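# Slide the tape roll onto the rod

## Task

Get the roll of tape threaded over the rod so it stays there by itself, with the robot no longer needed to hold it. Anything the robot is touching at the end must not drop more than about a fingernail's width once released. No motor of either hand may still show moving in hand_stopped_by when the scene ends.

## Robot and tools

Robot: a humanoid upper body on a stand past the table's -x edge, facing +x, with two 7-joint arms. left_arm (robot's left, +y side) ends in a left hand; right_arm (-y side) ends in a right hand. Each hand has five fingers driven by six motors: little, ring, middle, index, thumb_bend, thumb_turn.

World frame (used in every result): origin on the table-top plane roughly beneath the pelvis, +z up, +x across the table away from the robot, table edge at x = 0.18 m. Shoulders sit about 0.28 m above the pelvis and 0.06 m toward +x, 0.10 m to either side; a hand point cannot get more than 0.62 m from its shoulder. Printed positions can be a little off, worse at full reach.

Hand point: a point 0.05 m in front of the palm, where index pad meets thumb tip in a pinch. Its own axes: +z along straight fingers, +y out of the palm, +x across the palm toward the little finger on the right hand and toward the thumb on the left hand. Straight fingers extend 0.06-0.07 m past it along +z. A wrist bracket on the little-finger side protrudes and can collide.

execute_actions(actions): a list of actions; each action is up to 15 rows, one row per 1/30 s step, last row held for the remaining steps. Every row is one flat list of 28 numbers in [-1, 1] covering both arms: left dx, dy, dz, rx, ry, rz, then left little, ring, middle, index, thumb_bend, thumb_turn, force_limit, speed, then the same 14 for the right arm. dx..rz are an offset (not a pose) from that hand point's measured pose at the start of the action, expressed in the hand point's own axes; every row counts from that same start, not from the prior row. Scale: 1.0 = 0.6 m or 180 degrees; rx, ry, rz form one rotation vector. Per step the target is clipped to 70 mm and 16 degrees from the current pose, so large offsets need several actions. Optional 14 extra numbers (0 to 1) scale the gains of each joint, left then right.

Hand numbers are absolute targets: fingers and thumb_bend +1 straight, -1 curled; thumb_turn +1 beside the palm, -1 across in front of it. A pinch is roughly index -0.22, thumb_bend -0.75, thumb_turn -0.57. force_limit maps -1..+1 to about 0..10 N fingertip force (0..15 N for thumb motors) and only stops closing motion. speed maps -1..+1 to near zero..full (full travel 0.6 s). A motor only starts when its target changes by 0.01 or more. To leave a hand unchanged, resend its last eight numbers (or, before any, its hand_measured plus hand_force_limit and hand_speed). For a whole-hand wrap (objects 0.035-0.08 m), turn the thumb in front of the palm before reaching; close gently at speed -0.9 or below.

move(target, speed, blocking): target is one 28-number row as above; arm parts are offsets from the pose in the latest result that shows one, in hand-point axes. Both hand points go in straight lines and finish together in 0.5-10 s. speed is m/s, 0.002 to 0.5 (default 0.25), turning up to twice that in rad/s. Moves ignore obstacles and the other arm. Faster contact hits harder; aiming far past a contact pushes harder. blocking=false returns after 0.5 s; then use wait or stop before sending more. The result adds a move: line (done, off_target, moving, held, fault) and limits such as paced or held.

wait(seconds): 0 to 10, robot keeps its last command. stop(): brakes a running move. zoom_image(camera, region): camera is cam_high, cam_left_wrist or cam_right_wrist; region [x0, y0, x1, y1] pixels, at most 504x504, from a 896x504 image. show_instructions(): shows reference images. finished_scene(scene): ends the current scene (give its number); irreversible.

Results: each arm's end_effector_position (m) and end_effector_quat_wxyz in the world frame, Hand target lines, and per hand hand_measured, hand_stopped_by (moving, target, force, stalled, fault), hand_load_n (positive when pushed open; near zero means the grip is gone), hand_force_limit, hand_speed. "pose unreachable" means a clearance check altered that arm's command. Camera calibration is given per camera (K, distortion, world-to-camera transform).

Avoid: arms colliding or pressing on each other; joint torque hitting limits (22 N m most joints, 4.4 N m wrist pitch and yaw), which freezes that arm 10 s; long heavy holds that overheat motors (warning at 90 °C, arm drops at 120 °C); dropping the roll or knocking anything off the table; slams and hard shoves. Before finishing, let go so the roll rests on the rod on its own, check nothing the hand touched would settle, and make sure all hand motors read target, force or stalled rather than moving. Loose objects can occasionally get nudged.

Each tool is called as name(argument=value, ...) on one line, values as JSON.

Reference images:

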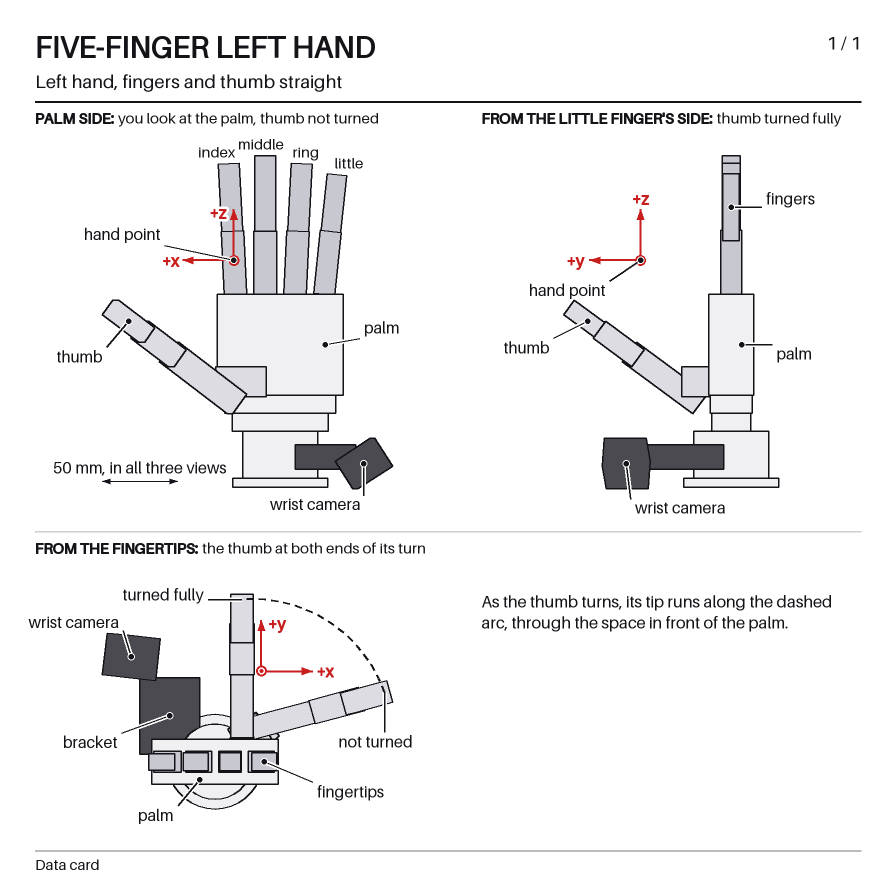

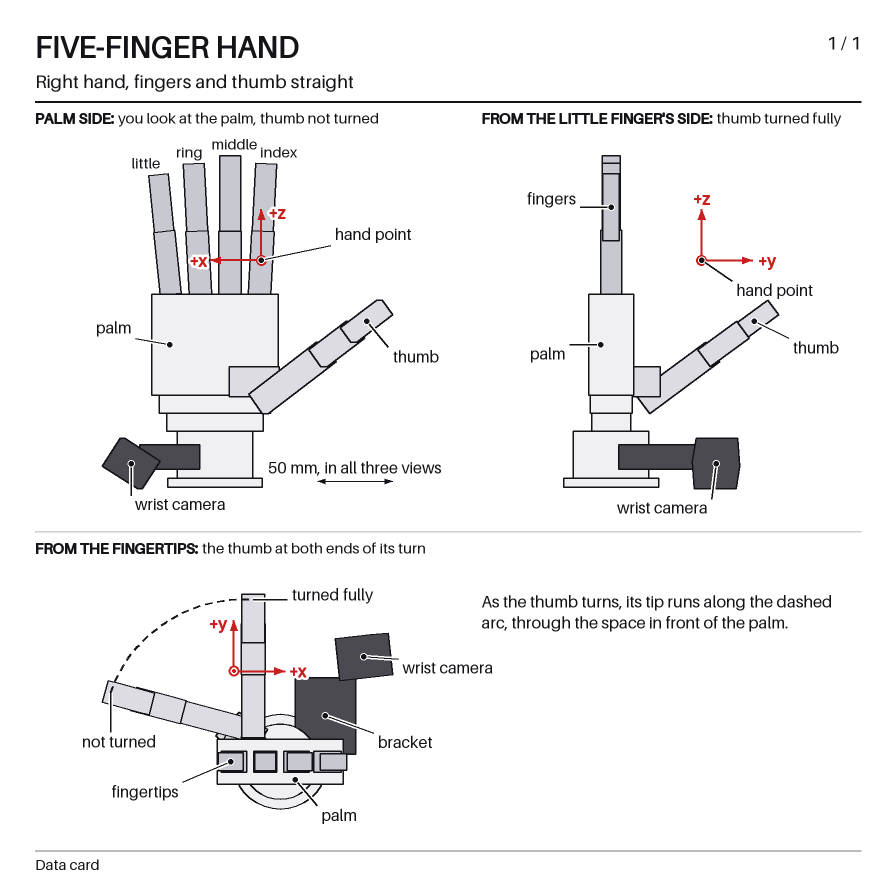

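## Session

execute_actions(actions=[])

Scene clock: 0.00 s.
left_arm: end_effector_position=(+0.1790, +0.0837, +0.3691) hand_measured=(+1.000, +1.000, +1.000, +1.000, +1.000, +1.000) hand_load_n=(+0.0, +0.0, +0.0, +0.0, +0.0, +0.0) hand_stopped_by=(target, target, target, target, target, target) hand_force_limit=0.00 hand_speed=-0.80 end_effector_quat_wxyz=(+0.053, +0.032, -0.212, +0.975) | right_arm: end_effector_position=(+0.0606, -0.1475, +0.4187) hand_measured=(+1.000, +1.000, +1.000, +1.000, +1.000, +1.000) hand_load_n=(+0.0, +0.0, +0.0, +0.0, +0.0, +0.0) hand_stopped_by=(target, target, target, target, target, target) hand_force_limit=0.00 hand_speed=-0.80 end_effector_quat_wxyz=(+0.986, -0.094, -0.138, +0.022)
Joint positions: left_arm=[-0.187  0.437  0.234 -0.371 -0.469 -1.119 -0.428] | right_arm=[-0.244 -0.464 -0.278 -0.649  0.586 -1.16   0.204]
Joint velocities: left_arm=[ 0.    -0.011  0.002  0.005 -0.003  0.     0.   ] | right_arm=[-0.006  0.005 -0.008  0.     0.005  0.     0.   ]
Hand target (left_arm): +0.179, +0.084, +0.369; +0.053, +0.032, -0.212, +0.975
Hand target (right_arm): +0.061, -0.148, +0.419; +0.986, -0.094, -0.138, +0.022
Joint stiffness scale: left_arm=[1. 1. 1. 1. 1. 1. 1.] | right_arm=[1. 1. 1. 1. 1. 1. 1.]

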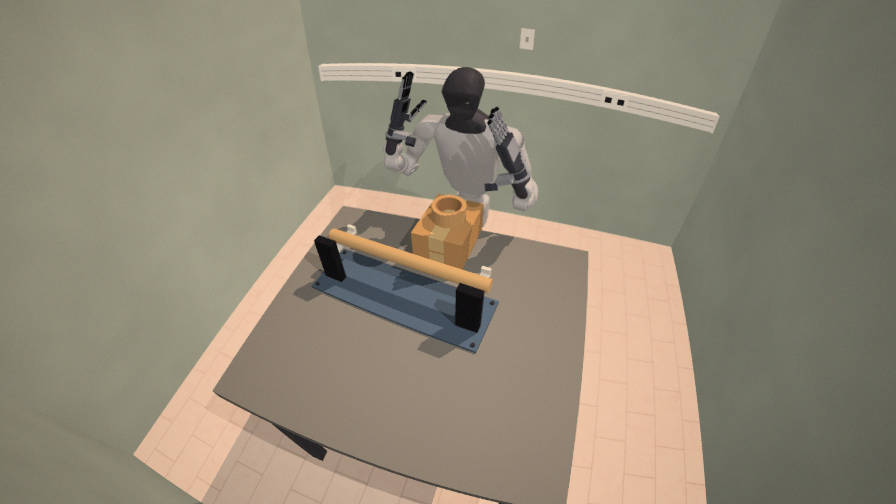

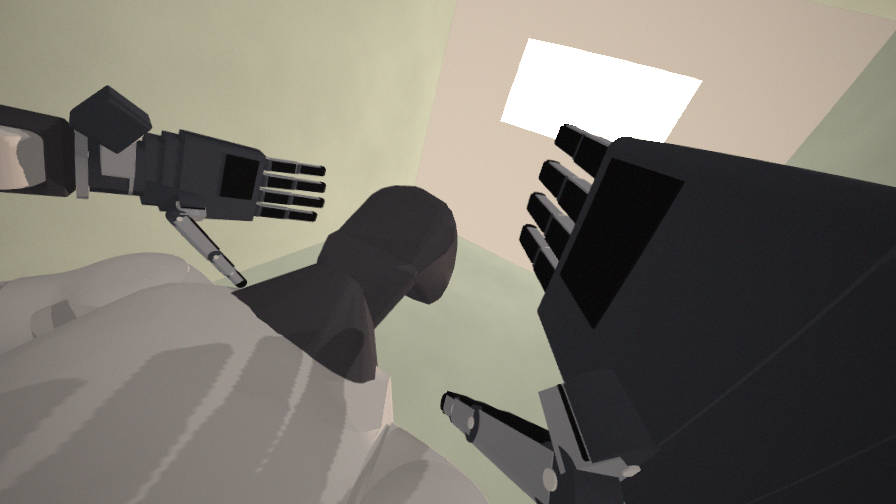

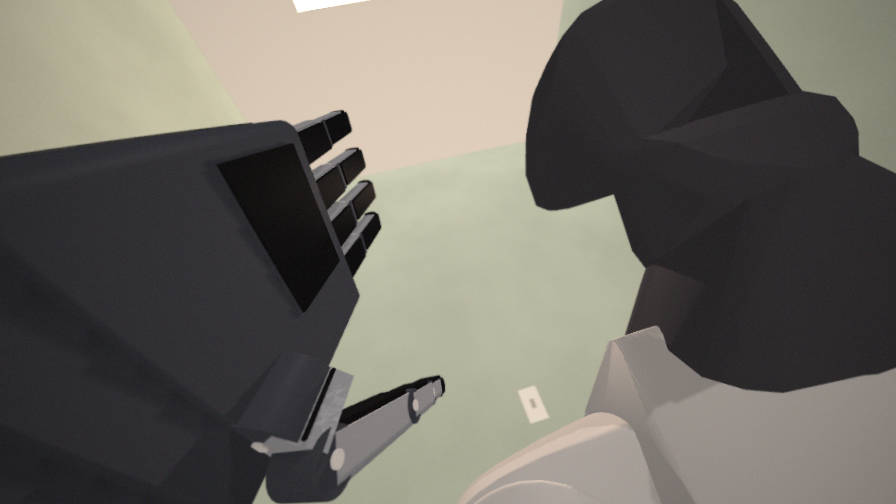

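zoom_image(camera="cam_high", region=[300, 180, 520, 360])

Region (300, 180, 520, 360) of cam_high's 896x504 image, scaled by 2.291, with more detail than that image has; it fills the top 412 rows of this view, and the rest is white.

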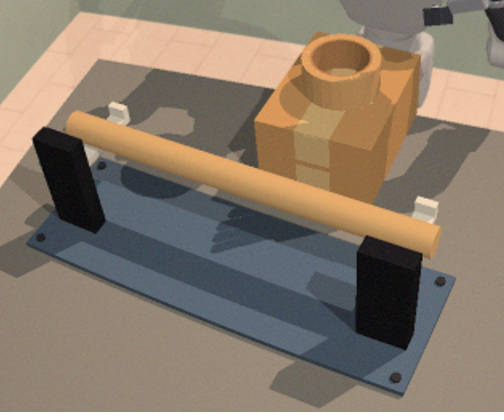

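move(target=[-0.1765,0.1737,-0.1235,-0.328,-0.231,0.181,1,1,1,1,1,-0.57,0,0, 0,0,0,0,0,0,1,1,1,1,1,1,0,-0.8])

Scene clock: 46.20 s.
left_arm: end_effector_position=(+0.2696, +0.0078, +0.2519) hand_measured=(+1.000, +1.000, +1.000, +1.000, +1.000, -0.570) hand_load_n=(+0.0, +0.0, +0.0, +0.0, +0.0, +0.0) hand_stopped_by=(target, target, target, target, target, target) hand_force_limit=0.00 hand_speed=0.00 end_effector_quat_wxyz=(+0.237, -0.225, +0.658, -0.679) | right_arm: end_effector_position=(+0.0606, -0.1475, +0.4187) hand_measured=(+1.000, +1.000, +1.000, +1.000, +1.000, +1.000) hand_load_n=(+0.0, +0.0, +0.0, +0.0, +0.0, +0.0) hand_stopped_by=(target, target, target, target, target, target) hand_force_limit=0.00 hand_speed=-0.80 end_effector_quat_wxyz=(+0.986, -0.094, -0.138, +0.022)
Joint positions: left_arm=[-0.102  0.972  0.406 -1.026  0.176  0.008 -0.582] | right_arm=[-0.244 -0.464 -0.278 -0.649  0.586 -1.16   0.204]
Joint velocities: left_arm=[-0.034  0.009  0.005  0.005  0.011  0.012 -0.039] | right_arm=[-0.003 -0.008  0.006  0.006  0.     0.     0.   ]
Hand target (left_arm): +0.269, +0.007, +0.251; +0.235, -0.225, +0.659, -0.678
Hand target (right_arm): +0.061, -0.148, +0.419; +0.986, -0.094, -0.138, +0.022
Off the commanded pose (left_arm): 0.004 m, 7 deg.
Off the commanded pose (right_arm): 0.000 m, 0 deg.
Joint stiffness scale: left_arm=[1. 1. 1. 1. 1. 1. 1.] | right_arm=[1. 1. 1. 1. 1. 1. 1.]
joint sent to its limit (left arm) — the command would take joint 4 (elbow) past its lower limit, so that joint was sent only as far as its limit.
move: off_target (left_arm)
camera_calibration (this result's frames):
cam_left_wrist: T_world_to_cam=[[0.1229, 0.0753315, 0.989556, -0.280992], [-0.984515, -0.11634, 0.131131, 0.23859], [0.125003, -0.990349, 0.0598668, 0.0950027], [0, 0, 0, 1]] pos_world=[0.257554, 0.143011, 0.241083]
cam_right_wrist: T_world_to_cam=[[-0.0961844, 0.971962, -0.214566, 0.23897], [-0.640684, -0.225428, -0.733966, 0.314029], [-0.761756, 0.0668728, 0.644403, -0.0824156], [0, 0, 0, 1]] pos_world=[0.161398, -0.155967, 0.33487]

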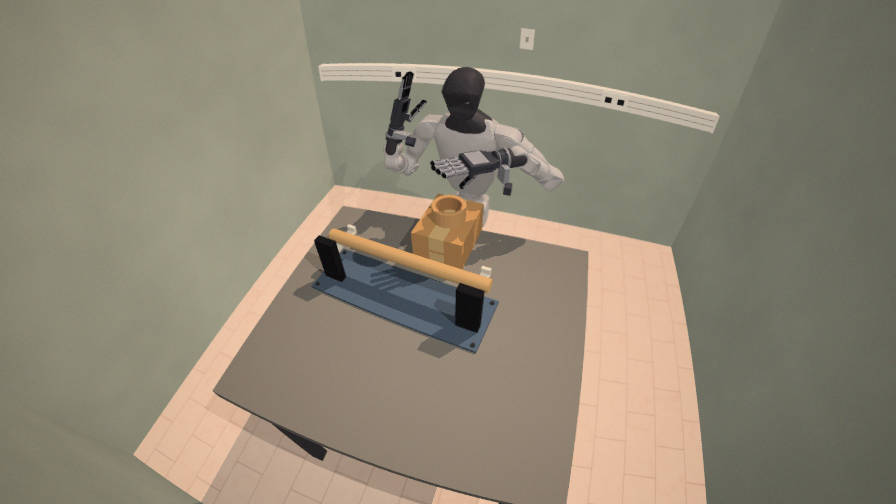

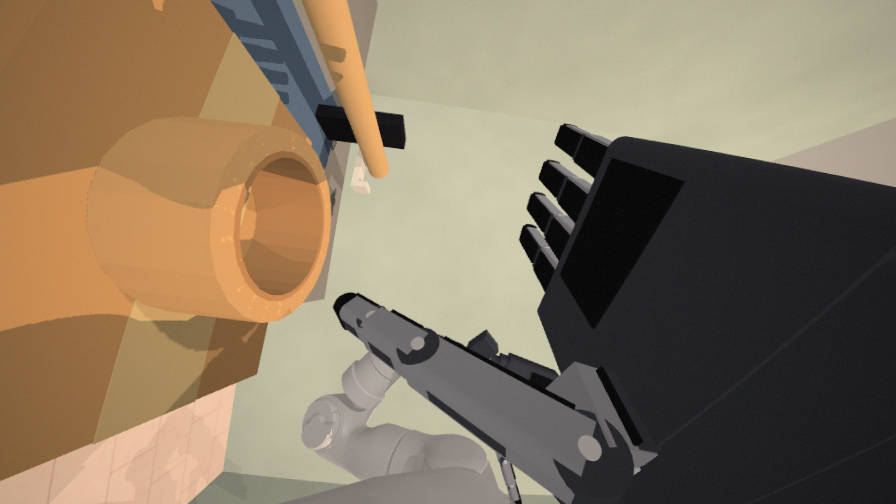

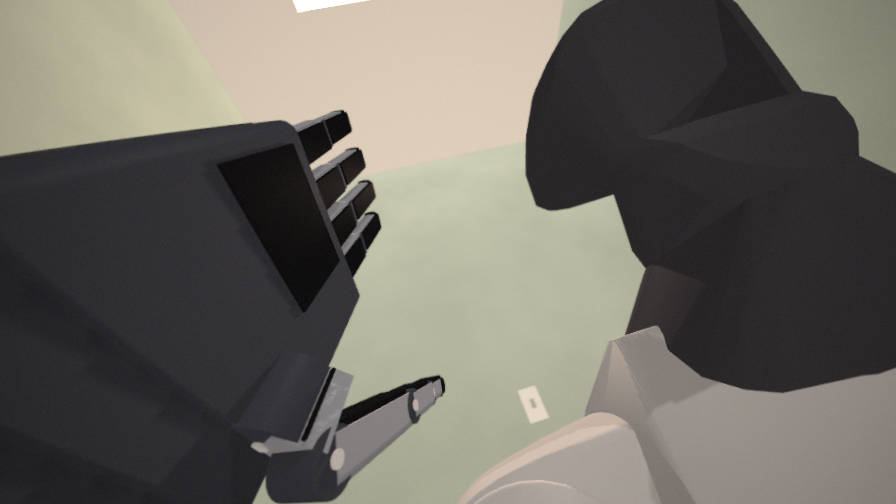

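move(target=[-0.034,0.07,-0.049,-0.01,0.156,-0.005,1,1,1,0.25,-0.4,-0.57,0,0, 0,0,0,0,0,0,1,1,1,1,1,1,0,-0.8])

Scene clock: 76.60 s.
left_arm: end_effector_position=(+0.2692, +0.0433, +0.2130) hand_measured=(+1.000, +1.000, +1.000, +0.250, -0.400, -0.570) hand_load_n=(+0.0, +0.0, +0.0, +0.0, +0.0, +0.0) hand_stopped_by=(target, target, target, target, target, target) hand_force_limit=0.00 hand_speed=0.00 end_effector_quat_wxyz=(+0.065, -0.067, +0.699, -0.709) | right_arm: end_effector_position=(+0.0606, -0.1475, +0.4187) hand_measured=(+1.000, +1.000, +1.000, +1.000, +1.000, +1.000) hand_load_n=(+0.0, +0.0, +0.0, +0.0, +0.0, +0.0) hand_stopped_by=(target, target, target, target, target, target) hand_force_limit=0.00 hand_speed=-0.80 end_effector_quat_wxyz=(+0.986, -0.094, -0.138, +0.022)
Joint positions: left_arm=[-0.43   1.054  0.082 -0.003 -0.056 -1.145 -0.613] | right_arm=[-0.244 -0.464 -0.278 -0.649  0.586 -1.16   0.204]
Joint velocities: left_arm=[ 0.     0.    -0.011 -0.003 -0.002  0.     0.   ] | right_arm=[-0.006  0.009  0.003 -0.008 -0.012  0.     0.   ]
Hand target (left_arm): +0.269, +0.043, +0.213; +0.064, -0.066, +0.699, -0.710
Hand target (right_arm): +0.061, -0.148, +0.419; +0.986, -0.094, -0.138, +0.022
Off the commanded pose (left_arm): 0.004 m, 1 deg.
Off the commanded pose (right_arm): 0.000 m, 0 deg.
Joint stiffness scale: left_arm=[1. 1. 1. 1. 1. 1. 1.] | right_arm=[1. 1. 1. 1. 1. 1. 1.]
move: off_target (left_arm)
camera_calibration (this result's frames):
cam_left_wrist: T_world_to_cam=[[0.157187, -0.0066983, 0.987546, -0.250331], [-0.925362, 0.348296, 0.149651, 0.207428], [-0.344961, -0.937361, 0.0485493, 0.259214], [0, 0, 0, 1]] pos_world=[0.320713, 0.169053, 0.203587]
cam_right_wrist: T_world_to_cam=[[-0.0961845, 0.971962, -0.214566, 0.23897], [-0.640684, -0.225428, -0.733966, 0.314029], [-0.761756, 0.0668726, 0.644403, -0.0824156], [0, 0, 0, 1]] pos_world=[0.161398, -0.155968, 0.33487]

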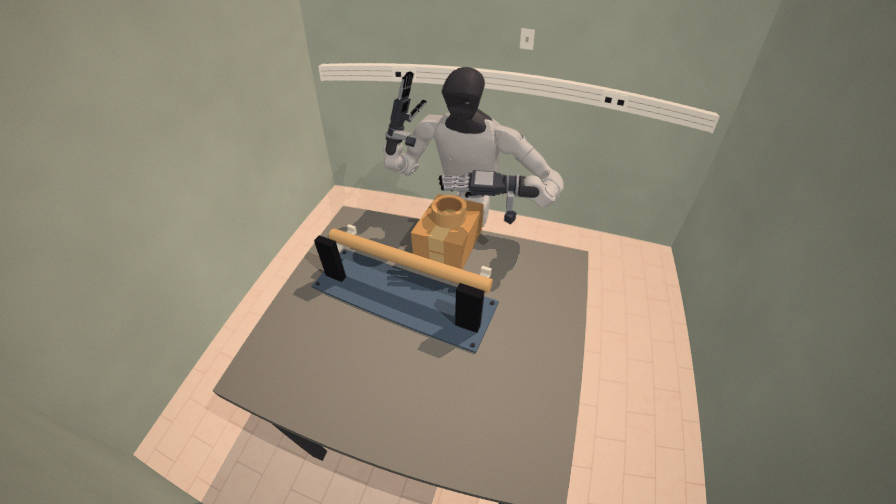

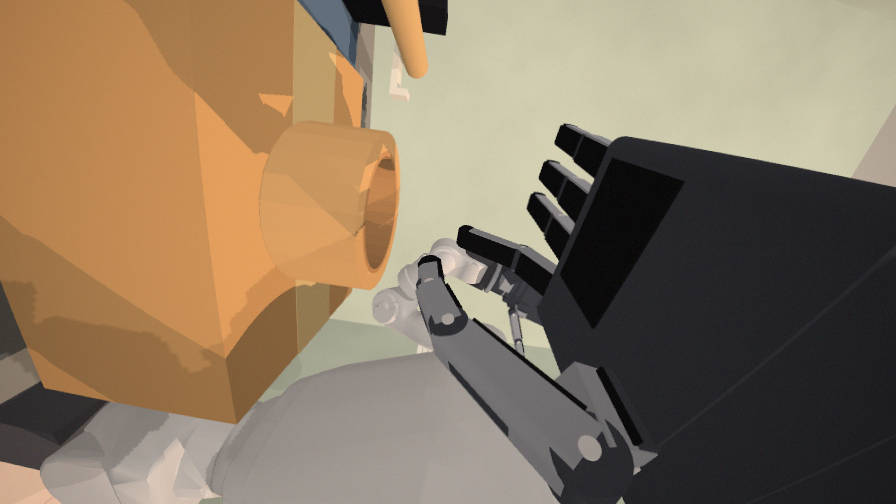

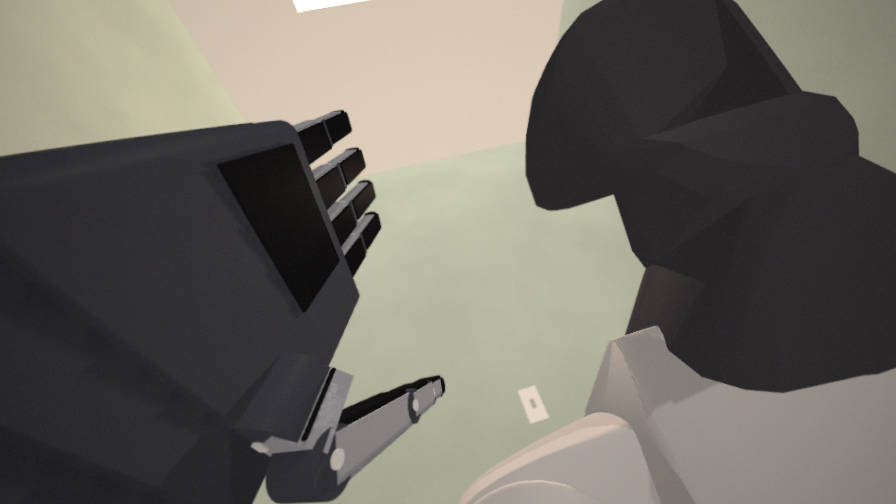

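move(target=[0,0.055,-0.005,0,0,0,1,1,1,0.3,0.2,-0.57,0,0, 0,0,0,0,0,0,1,1,1,1,1,1,0,-0.8], speed=0.1)

zoom_image(camera="cam_high", region=[400, 150, 560, 270])

Scene clock: 92.53 s.
left_arm: end_effector_position=(+0.2680, +0.0470, +0.1796) hand_measured=(+1.000, +1.000, +1.000, +0.300, +0.200, -0.570) hand_load_n=(+0.0, +0.0, +0.0, +0.0, +0.0, +0.0) hand_stopped_by=(target, target, target, target, target, target) hand_force_limit=0.00 hand_speed=0.00 end_effector_quat_wxyz=(+0.064, -0.068, +0.699, -0.709) | right_arm: end_effector_position=(+0.0606, -0.1475, +0.4187) hand_measured=(+1.000, +1.000, +1.000, +1.000, +1.000, +1.000) hand_load_n=(+0.0, +0.0, +0.0, +0.0, +0.0, +0.0) hand_stopped_by=(target, target, target, target, target, target) hand_force_limit=0.00 hand_speed=-0.80 end_effector_quat_wxyz=(+0.986, -0.094, -0.138, +0.022)
Joint positions: left_arm=[-0.398  0.928  0.105  0.102  0.071 -1.283 -0.61 ] | right_arm=[-0.244 -0.464 -0.278 -0.649  0.586 -1.16   0.204]
Joint velocities: left_arm=[ 0.008 -0.003 -0.002  0.005  0.     0.     0.   ] | right_arm=[0.008 0.005 0.    0.017 0.005 0.    0.   ]
Hand target (left_arm): +0.269, +0.047, +0.179; +0.065, -0.068, +0.699, -0.709
Hand target (right_arm): +0.061, -0.148, +0.419; +0.986, -0.094, -0.138, +0.022
Off the commanded pose (left_arm): 0.001 m, 0 deg.
Off the commanded pose (right_arm): 0.000 m, 0 deg.
Joint stiffness scale: left_arm=[1. 1. 1. 1. 1. 1. 1.] | right_arm=[1. 1. 1. 1. 1. 1. 1.]
move: done
camera_calibration (this result's frames):
cam_left_wrist: T_world_to_cam=[[0.1616, -0.0069655, 0.986832, -0.218181], [-0.924764, 0.348036, 0.153893, 0.209098], [-0.344525, -0.937455, 0.0498012, 0.263561], [0, 0, 0, 1]] pos_world=[0.319428, 0.172783, 0.170004]
cam_right_wrist: T_world_to_cam=[[-0.0961843, 0.971962, -0.214566, 0.23897], [-0.640684, -0.225428, -0.733966, 0.314029], [-0.761756, 0.0668728, 0.644403, -0.0824156], [0, 0, 0, 1]] pos_world=[0.161398, -0.155967, 0.33487]

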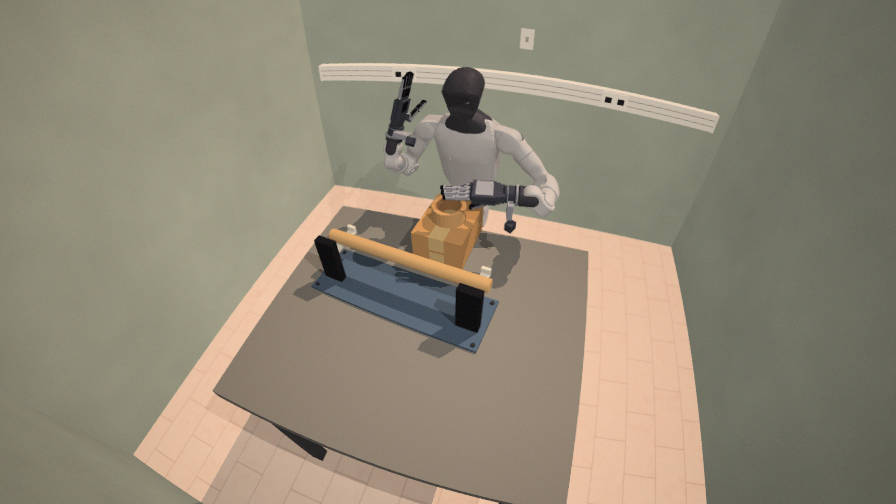

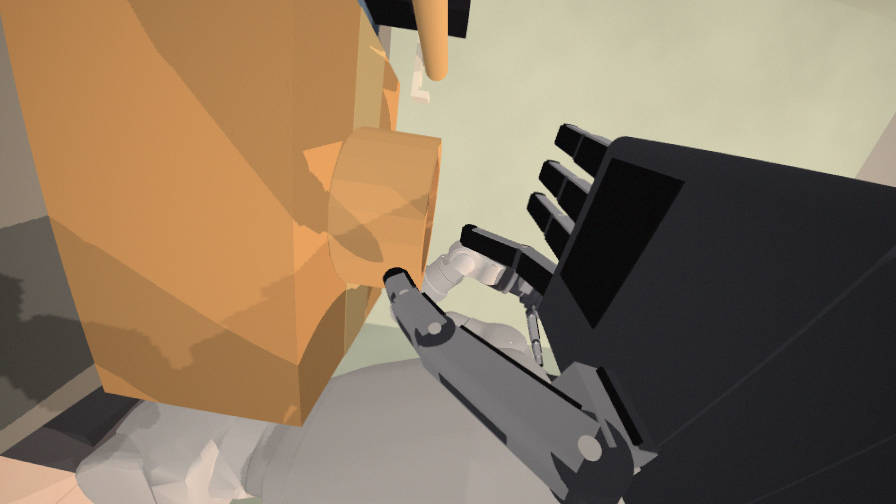

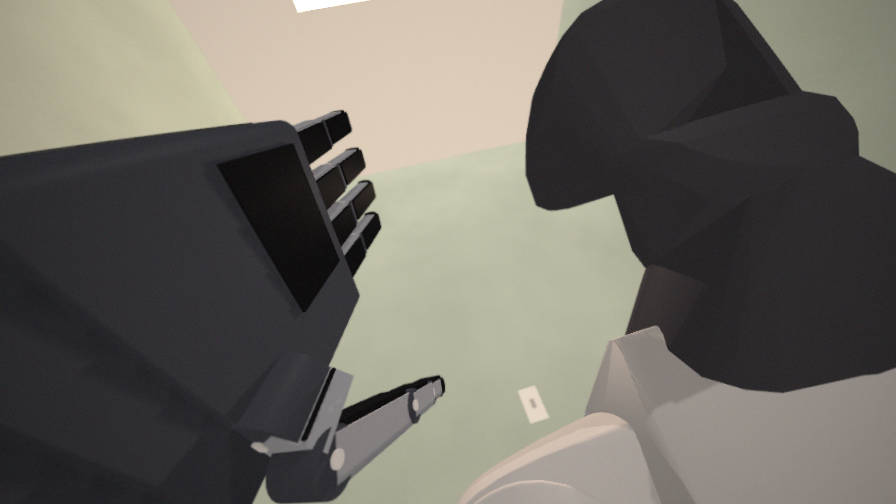

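Region (400, 150, 560, 270) of cam_high's 896x504 image, scaled by 3.150, with more detail than that image has; it fills the top 378 rows of this view, and the rest is white.

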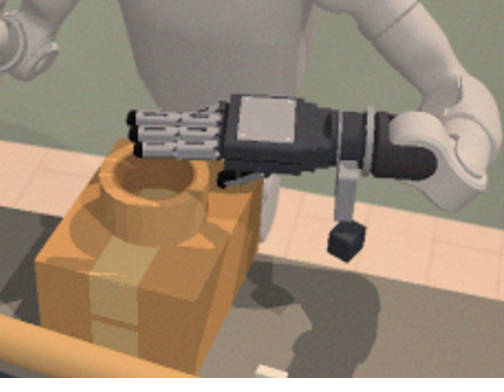

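move(target=[-0.012,0.058,0.006,0,0,0,1,1,1,0.3,0.2,-0.57,0,0, 0,0,0,0,0,0,1,1,1,1,1,1,0,-0.8], speed=0.05)

zoom_image(camera="cam_high", region=[400, 150, 560, 270])

Scene clock: 104.00 s.
left_arm: end_effector_position=(+0.2747, +0.0454, +0.1455) hand_measured=(+1.000, +1.000, +1.000, +0.300, +0.200, -0.570) hand_load_n=(+0.0, +0.0, +0.0, +0.0, +0.0, +0.0) hand_stopped_by=(target, target, target, target, target, target) hand_force_limit=0.00 hand_speed=0.00 end_effector_quat_wxyz=(+0.063, -0.070, +0.697, -0.711) | right_arm: end_effector_position=(+0.0606, -0.1475, +0.4187) hand_measured=(+1.000, +1.000, +1.000, +1.000, +1.000, +1.000) hand_load_n=(+0.0, +0.0, +0.0, +0.0, +0.0, +0.0) hand_stopped_by=(target, target, target, target, target, target) hand_force_limit=0.00 hand_speed=-0.80 end_effector_quat_wxyz=(+0.986, -0.094, -0.138, +0.022)
Joint positions: left_arm=[-0.445  0.77   0.138  0.294  0.234 -1.453 -0.61 ] | right_arm=[-0.244 -0.464 -0.278 -0.649  0.586 -1.16   0.204]
Joint velocities: left_arm=[ 0.005 -0.002  0.     0.006  0.    -0.006  0.   ] | right_arm=[ 0.002 -0.011 -0.015 -0.003  0.     0.     0.   ]
Hand target (left_arm): +0.275, +0.046, +0.144; +0.063, -0.070, +0.698, -0.709
Hand target (right_arm): +0.061, -0.148, +0.419; +0.986, -0.094, -0.138, +0.022
Off the commanded pose (left_arm): 0.002 m, 0 deg.
Off the commanded pose (right_arm): 0.000 m, 0 deg.
Joint stiffness scale: left_arm=[1. 1. 1. 1. 1. 1. 1.] | right_arm=[1. 1. 1. 1. 1. 1. 1.]
move: done
camera_calibration (this result's frames):
cam_left_wrist: T_world_to_cam=[[0.164608, -0.000520955, 0.986359, -0.186728], [-0.924574, 0.348279, 0.154481, 0.220911], [-0.343609, -0.937391, 0.0568479, 0.264707], [0, 0, 0, 1]] pos_world=[0.325941, 0.171098, 0.135006]
cam_right_wrist: T_world_to_cam=[[-0.0961844, 0.971962, -0.214566, 0.23897], [-0.640684, -0.225428, -0.733966, 0.314029], [-0.761756, 0.0668727, 0.644403, -0.0824156], [0, 0, 0, 1]] pos_world=[0.161398, -0.155968, 0.33487]

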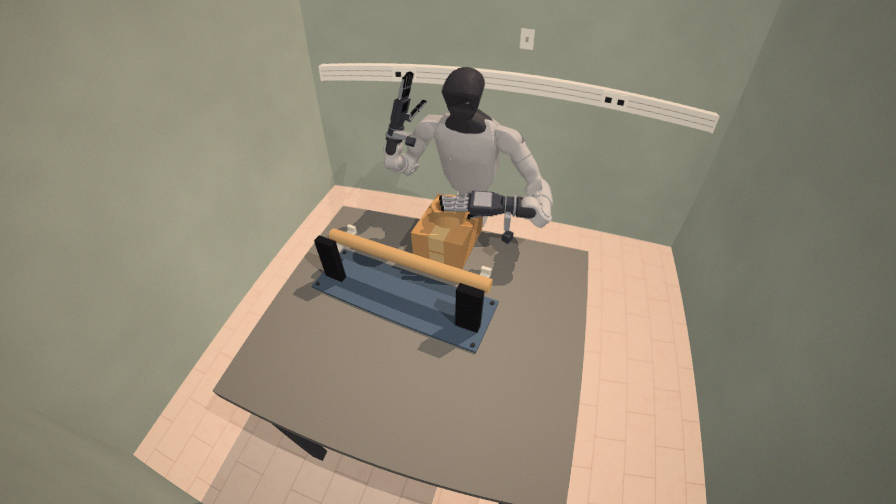

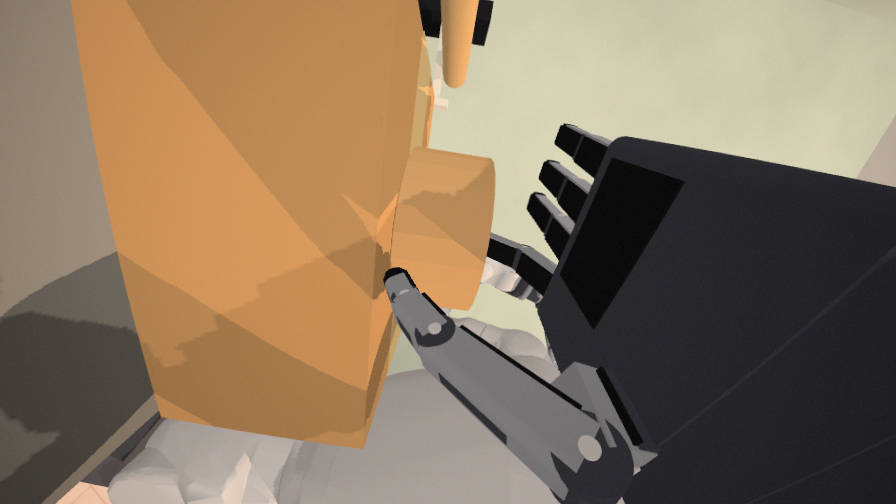

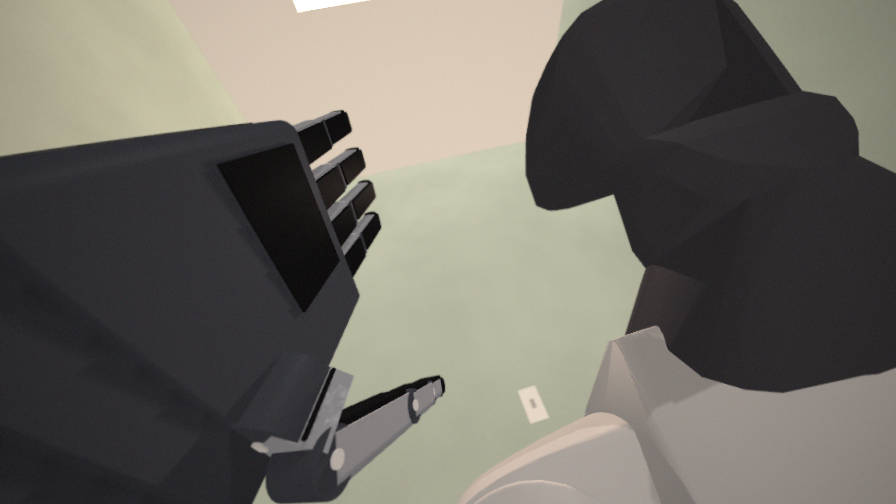

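Region (400, 150, 560, 270) of cam_high's 896x504 image, scaled by 3.150, with more detail than that image has; it fills the top 378 rows of this view, and the rest is white.

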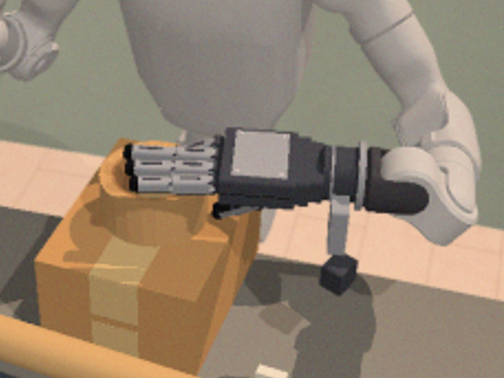

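execute_actions(actions=[[[0,0.008,0,0,0,0,1,1,0.3,0.3,-0.7,-0.7,0.6,-0.3, 0,0,0,0,0,0,1,1,1,1,1,1,0,-0.8]],[[0,0,0,0,0,0,1,1,0.3,0.3,-0.7,-0.7,0.6,-0.3, 0,0,0,0,0,0,1,1,1,1,1,1,0,-0.8]],[[0,0,0,0,0,0,1,1,-0.5,-0.5,-0.7,-0.7,0.6,-0.7, 0,0,0,0,0,0,1,1,1,1,1,1,0,-0.8]],[[0,0,0,0,0,0,1,1,-0.5,-0.5,-0.7,-0.7,0.6,-0.7, 0,0,0,0,0,0,1,1,1,1,1,1,0,-0.8]],[[0,0,0,0,0,0,1,1,-0.5,-0.5,-0.7,-0.7,0.6,-0.7, 0,0,0,0,0,0,1,1,1,1,1,1,0,-0.8]],[[0,0,0,0,0,0,1,1,-0.5,-0.5,-0.7,-0.7,0.6,-0.7, 0,0,0,0,0,0,1,1,1,1,1,1,0,-0.8]]])

Scene clock: 119.67 s.
left_arm: end_effector_position=(+0.2748, +0.0451, +0.1432) hand_measured=(+1.000, +1.000, -0.028, +0.006, -0.620, -0.700) hand_load_n=(+0.0, +0.0, +9.5, +9.5, +22.0, +3.5) hand_stopped_by=(target, target, force, force, force, target) hand_force_limit=0.60 hand_speed=-0.70 end_effector_quat_wxyz=(+0.063, -0.069, +0.693, -0.714) | right_arm: end_effector_position=(+0.0606, -0.1475, +0.4187) hand_measured=(+1.000, +1.000, +1.000, +1.000, +1.000, +1.000) hand_load_n=(+0.0, +0.0, +0.0, +0.0, +0.0, +0.0) hand_stopped_by=(target, target, target, target, target, target) hand_force_limit=0.00 hand_speed=-0.80 end_effector_quat_wxyz=(+0.986, -0.094, -0.138, +0.022)
Joint positions: left_arm=[-0.448  0.75   0.15   0.318  0.252 -1.479 -0.606] | right_arm=[-0.244 -0.464 -0.278 -0.649  0.586 -1.16   0.204]
Joint velocities: left_arm=[ 0.002 -0.018  0.008  0.011  0.011  0.     0.   ] | right_arm=[-0.002  0.005  0.005 -0.006  0.003  0.     0.   ]
Hand target (left_arm): +0.275, +0.045, +0.143; +0.063, -0.069, +0.693, -0.714
Hand target (right_arm): +0.061, -0.148, +0.419; +0.986, -0.094, -0.138, +0.022
Off the commanded pose (left_arm): 0.000 m, 0 deg.
Off the commanded pose (right_arm): 0.000 m, 0 deg.
Joint stiffness scale: left_arm=[1. 1. 1. 1. 1. 1. 1.] | right_arm=[1. 1. 1. 1. 1. 1. 1.]
camera_calibration (this result's frames):
cam_left_wrist: T_world_to_cam=[[0.161383, 0.0083105, 0.986857, -0.18406], [-0.924969, 0.349906, 0.148316, 0.222387], [-0.344074, -0.936748, 0.0641559, 0.263668], [0, 0, 0, 1]] pos_world=[0.326126, 0.170706, 0.131741]
cam_right_wrist: T_world_to_cam=[[-0.0961844, 0.971962, -0.214566, 0.23897], [-0.640684, -0.225428, -0.733966, 0.314029], [-0.761756, 0.0668727, 0.644403, -0.0824156], [0, 0, 0, 1]] pos_world=[0.161398, -0.155968, 0.33487]

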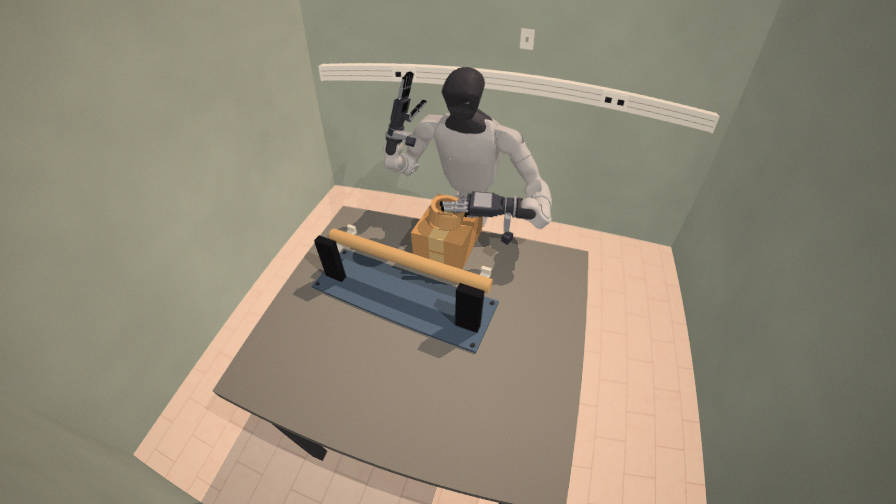

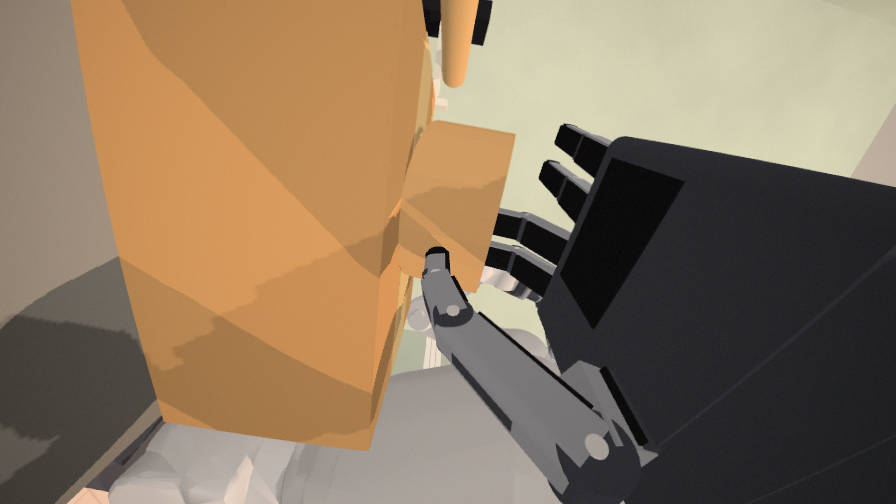

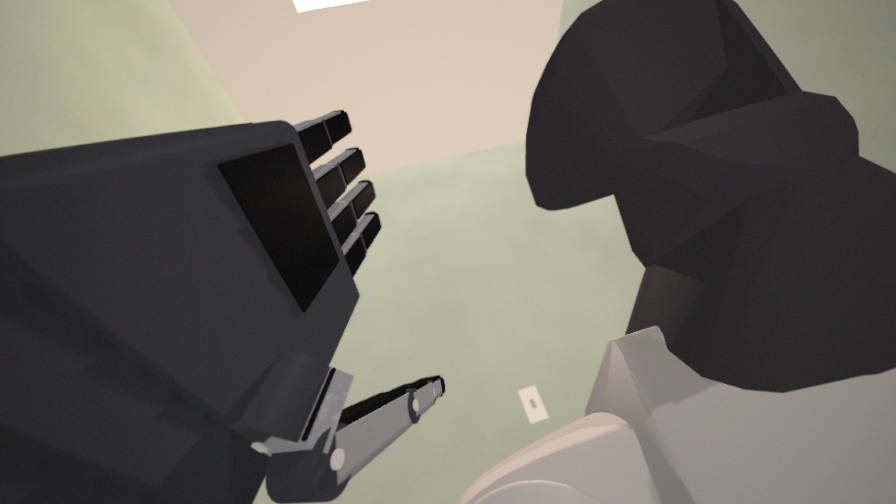

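move(target=[0,-0.13,-0.1,0,0,0,1,1,-0.5,-0.5,-0.7,-0.7,0.6,-0.7, 0,0,0,0,0,0,1,1,1,1,1,1,0,-0.8], speed=0.12)

Scene clock: 138.77 s.
left_arm: end_effector_position=(+0.2655, +0.1025, +0.2227) hand_measured=(+1.000, +1.000, -0.028, +0.006, -0.620, -0.700) hand_load_n=(+0.0, +0.0, +9.5, +9.0, +22.5, +3.0) hand_stopped_by=(target, target, force, force, force, target) hand_force_limit=0.60 hand_speed=-0.70 end_effector_quat_wxyz=(+0.068, -0.063, +0.695, -0.713) | right_arm: end_effector_position=(+0.0606, -0.1475, +0.4187) hand_measured=(+1.000, +1.000, +1.000, +1.000, +1.000, +1.000) hand_load_n=(+0.0, +0.0, +0.0, +0.0, +0.0, +0.0) hand_stopped_by=(target, target, target, target, target, target) hand_force_limit=0.00 hand_speed=-0.80 end_effector_quat_wxyz=(+0.986, -0.094, -0.138, +0.022)
Joint positions: left_arm=[-0.425  1.297 -0.035  0.394 -0.251 -1.547 -0.53 ] | right_arm=[-0.244 -0.464 -0.278 -0.649  0.586 -1.16   0.204]
Joint velocities: left_arm=[-0.021  0.003 -0.006  0.015  0.005 -0.001  0.   ] | right_arm=[ 0.008 -0.002 -0.008 -0.014  0.006  0.     0.   ]
Hand target (left_arm): +0.266, +0.103, +0.224; +0.068, -0.062, +0.694, -0.714
Hand target (right_arm): +0.061, -0.148, +0.419; +0.986, -0.094, -0.138, +0.022
Off the commanded pose (left_arm): 0.005 m, 1 deg.
Off the commanded pose (right_arm): 0.000 m, 0 deg.
Joint stiffness scale: left_arm=[1. 1. 1. 1. 1. 1. 1.] | right_arm=[1. 1. 1. 1. 1. 1. 1.]
move: off_target (left_arm)
camera_calibration (this result's frames):
cam_left_wrist: T_world_to_cam=[[0.147612, 0.00267889, 0.989042, -0.257738], [-0.926242, 0.351039, 0.137288, 0.184624], [-0.346825, -0.936357, 0.0542989, 0.31208], [0, 0, 0, 1]] pos_world=[0.317288, 0.228099, 0.212622]
cam_right_wrist: T_world_to_cam=[[-0.0961846, 0.971962, -0.214566, 0.23897], [-0.640684, -0.225428, -0.733966, 0.314029], [-0.761756, 0.0668724, 0.644403, -0.0824156], [0, 0, 0, 1]] pos_world=[0.161398, -0.155968, 0.33487]

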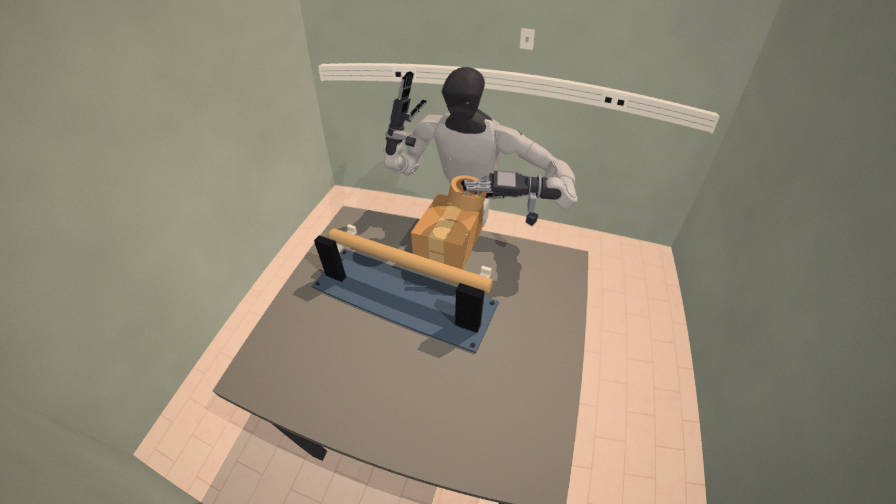

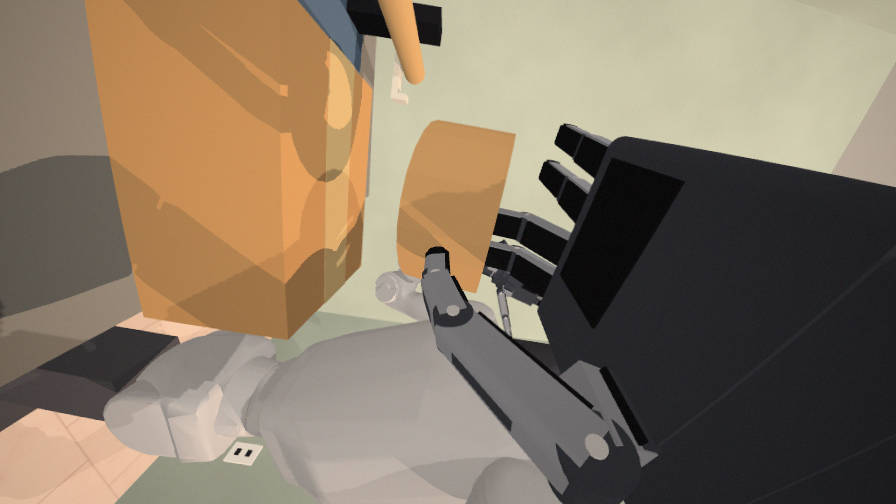

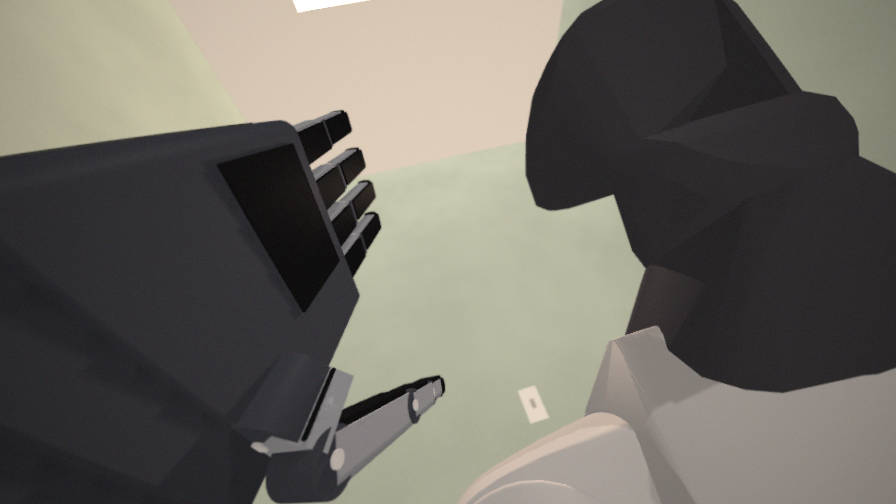

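move(target=[-0.207,-0.095,-0.243,0.334,-0.346,-0.407,1,1,-0.5,-0.5,-0.7,-0.7,0.6,-0.7, 0.56,0.081,-0.4055,-0.3825,0.5148,-0.3324,1,1,1,1,1,-1,0,0], speed=0.2)

Scene clock: 155.37 s.
left_arm: end_effector_position=(+0.3643, +0.2703, +0.2756) hand_measured=(+1.000, +1.000, -0.028, +0.006, -0.620, -0.700) hand_load_n=(+0.0, +0.0, +8.0, +9.5, +22.5, +3.0) hand_stopped_by=(target, target, force, force, force, target) hand_force_limit=0.60 hand_speed=-0.70 end_effector_quat_wxyz=(+0.013, +0.624, -0.016, +0.781) | right_arm: end_effector_position=(+0.4486, -0.1076, +0.2566) hand_measured=(+1.000, +1.000, +1.000, +1.000, +1.000, -1.000) hand_load_n=(+0.0, +0.0, +0.0, +0.0, +0.0, +0.0) hand_stopped_by=(target, target, target, target, target, target) hand_force_limit=0.00 hand_speed=0.00 end_effector_quat_wxyz=(+0.462, -0.496, +0.531, -0.509)
Joint positions: left_arm=[ 0.513  1.611 -0.215 -0.059 -1.68  -1.175 -0.106] | right_arm=[-1.116 -0.578  0.584 -0.424 -1.444  0.905  1.194]
Joint velocities: left_arm=[ 0.006 -0.002  0.     0.003  0.003  0.     0.007] | right_arm=[-0.009  0.003 -0.006 -0.002 -0.006  0.     0.001]
Hand target (left_arm): +0.365, +0.271, +0.276; +0.013, +0.625, -0.014, +0.780
Hand target (right_arm): +0.449, -0.108, +0.257; +0.461, -0.495, +0.531, -0.510
Off the commanded pose (left_arm): 0.004 m, 13 deg.
Off the commanded pose (right_arm): 0.019 m, 4 deg.
Joint stiffness scale: left_arm=[1. 1. 1. 1. 1. 1. 1.] | right_arm=[1. 1. 1. 1. 1. 1. 1.]
joint sent to its limit (left arm) — the command would take joint 1 (shoulder pitch) past its upper limit and joint 2 (shoulder roll) past its upper limit, so those joints were sent only as far as their limits.
move: off_target (left_arm, right_arm)
camera_calibration (this result's frames):
cam_left_wrist: T_world_to_cam=[[0.121353, 0.984468, -0.126871, -0.273316], [-0.678959, 0.175564, 0.712876, 0.00870671], [0.724078, -0.000369349, 0.689718, -0.317662], [0, 0, 0, 1]] pos_world=[0.269091, 0.267425, 0.178214]
cam_right_wrist: T_world_to_cam=[[-0.0499195, 0.0725613, -0.996114, 0.285712], [-0.48152, 0.872041, 0.0876543, 0.288464], [0.875012, 0.484024, -0.00859219, -0.206864], [0, 0, 0, 1]] pos_world=[0.334172, -0.172157, 0.257539]

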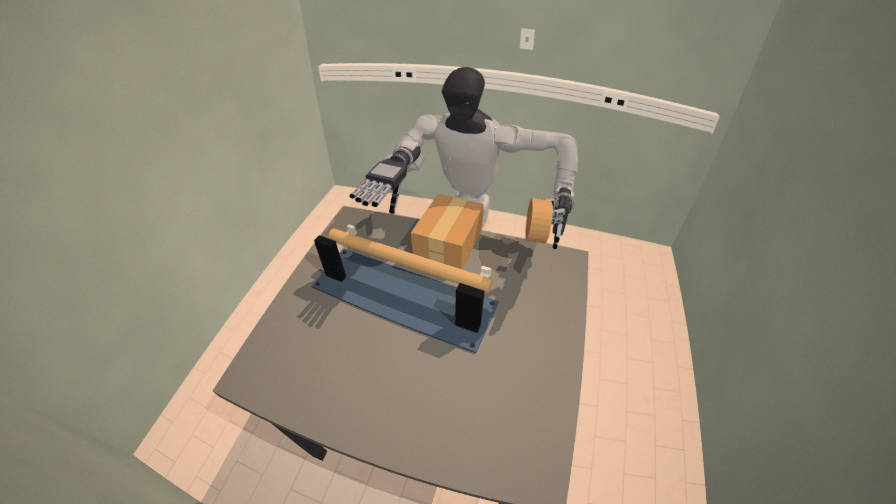

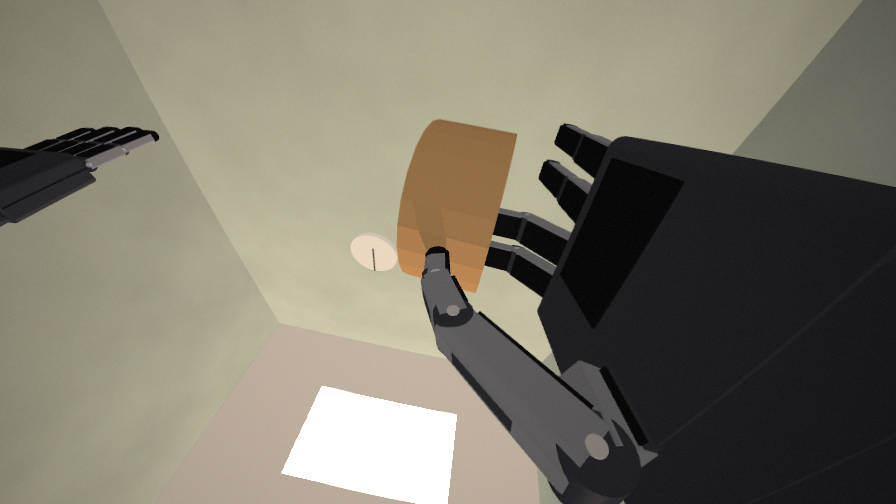

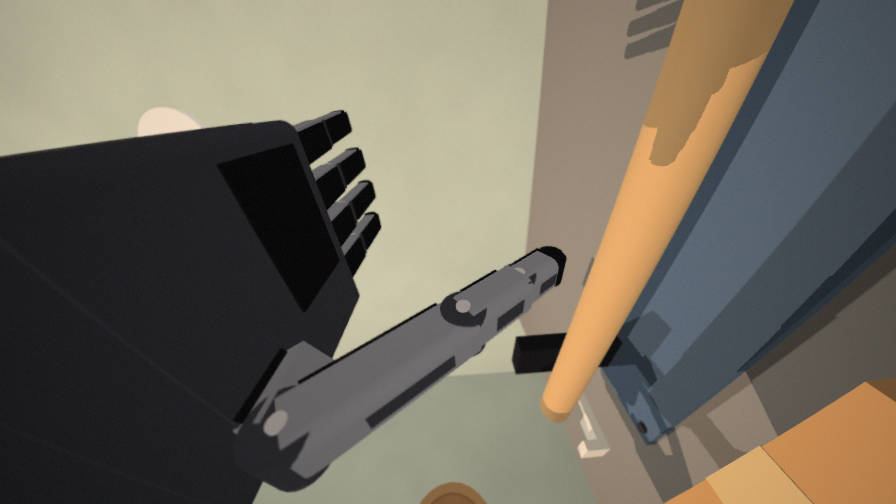

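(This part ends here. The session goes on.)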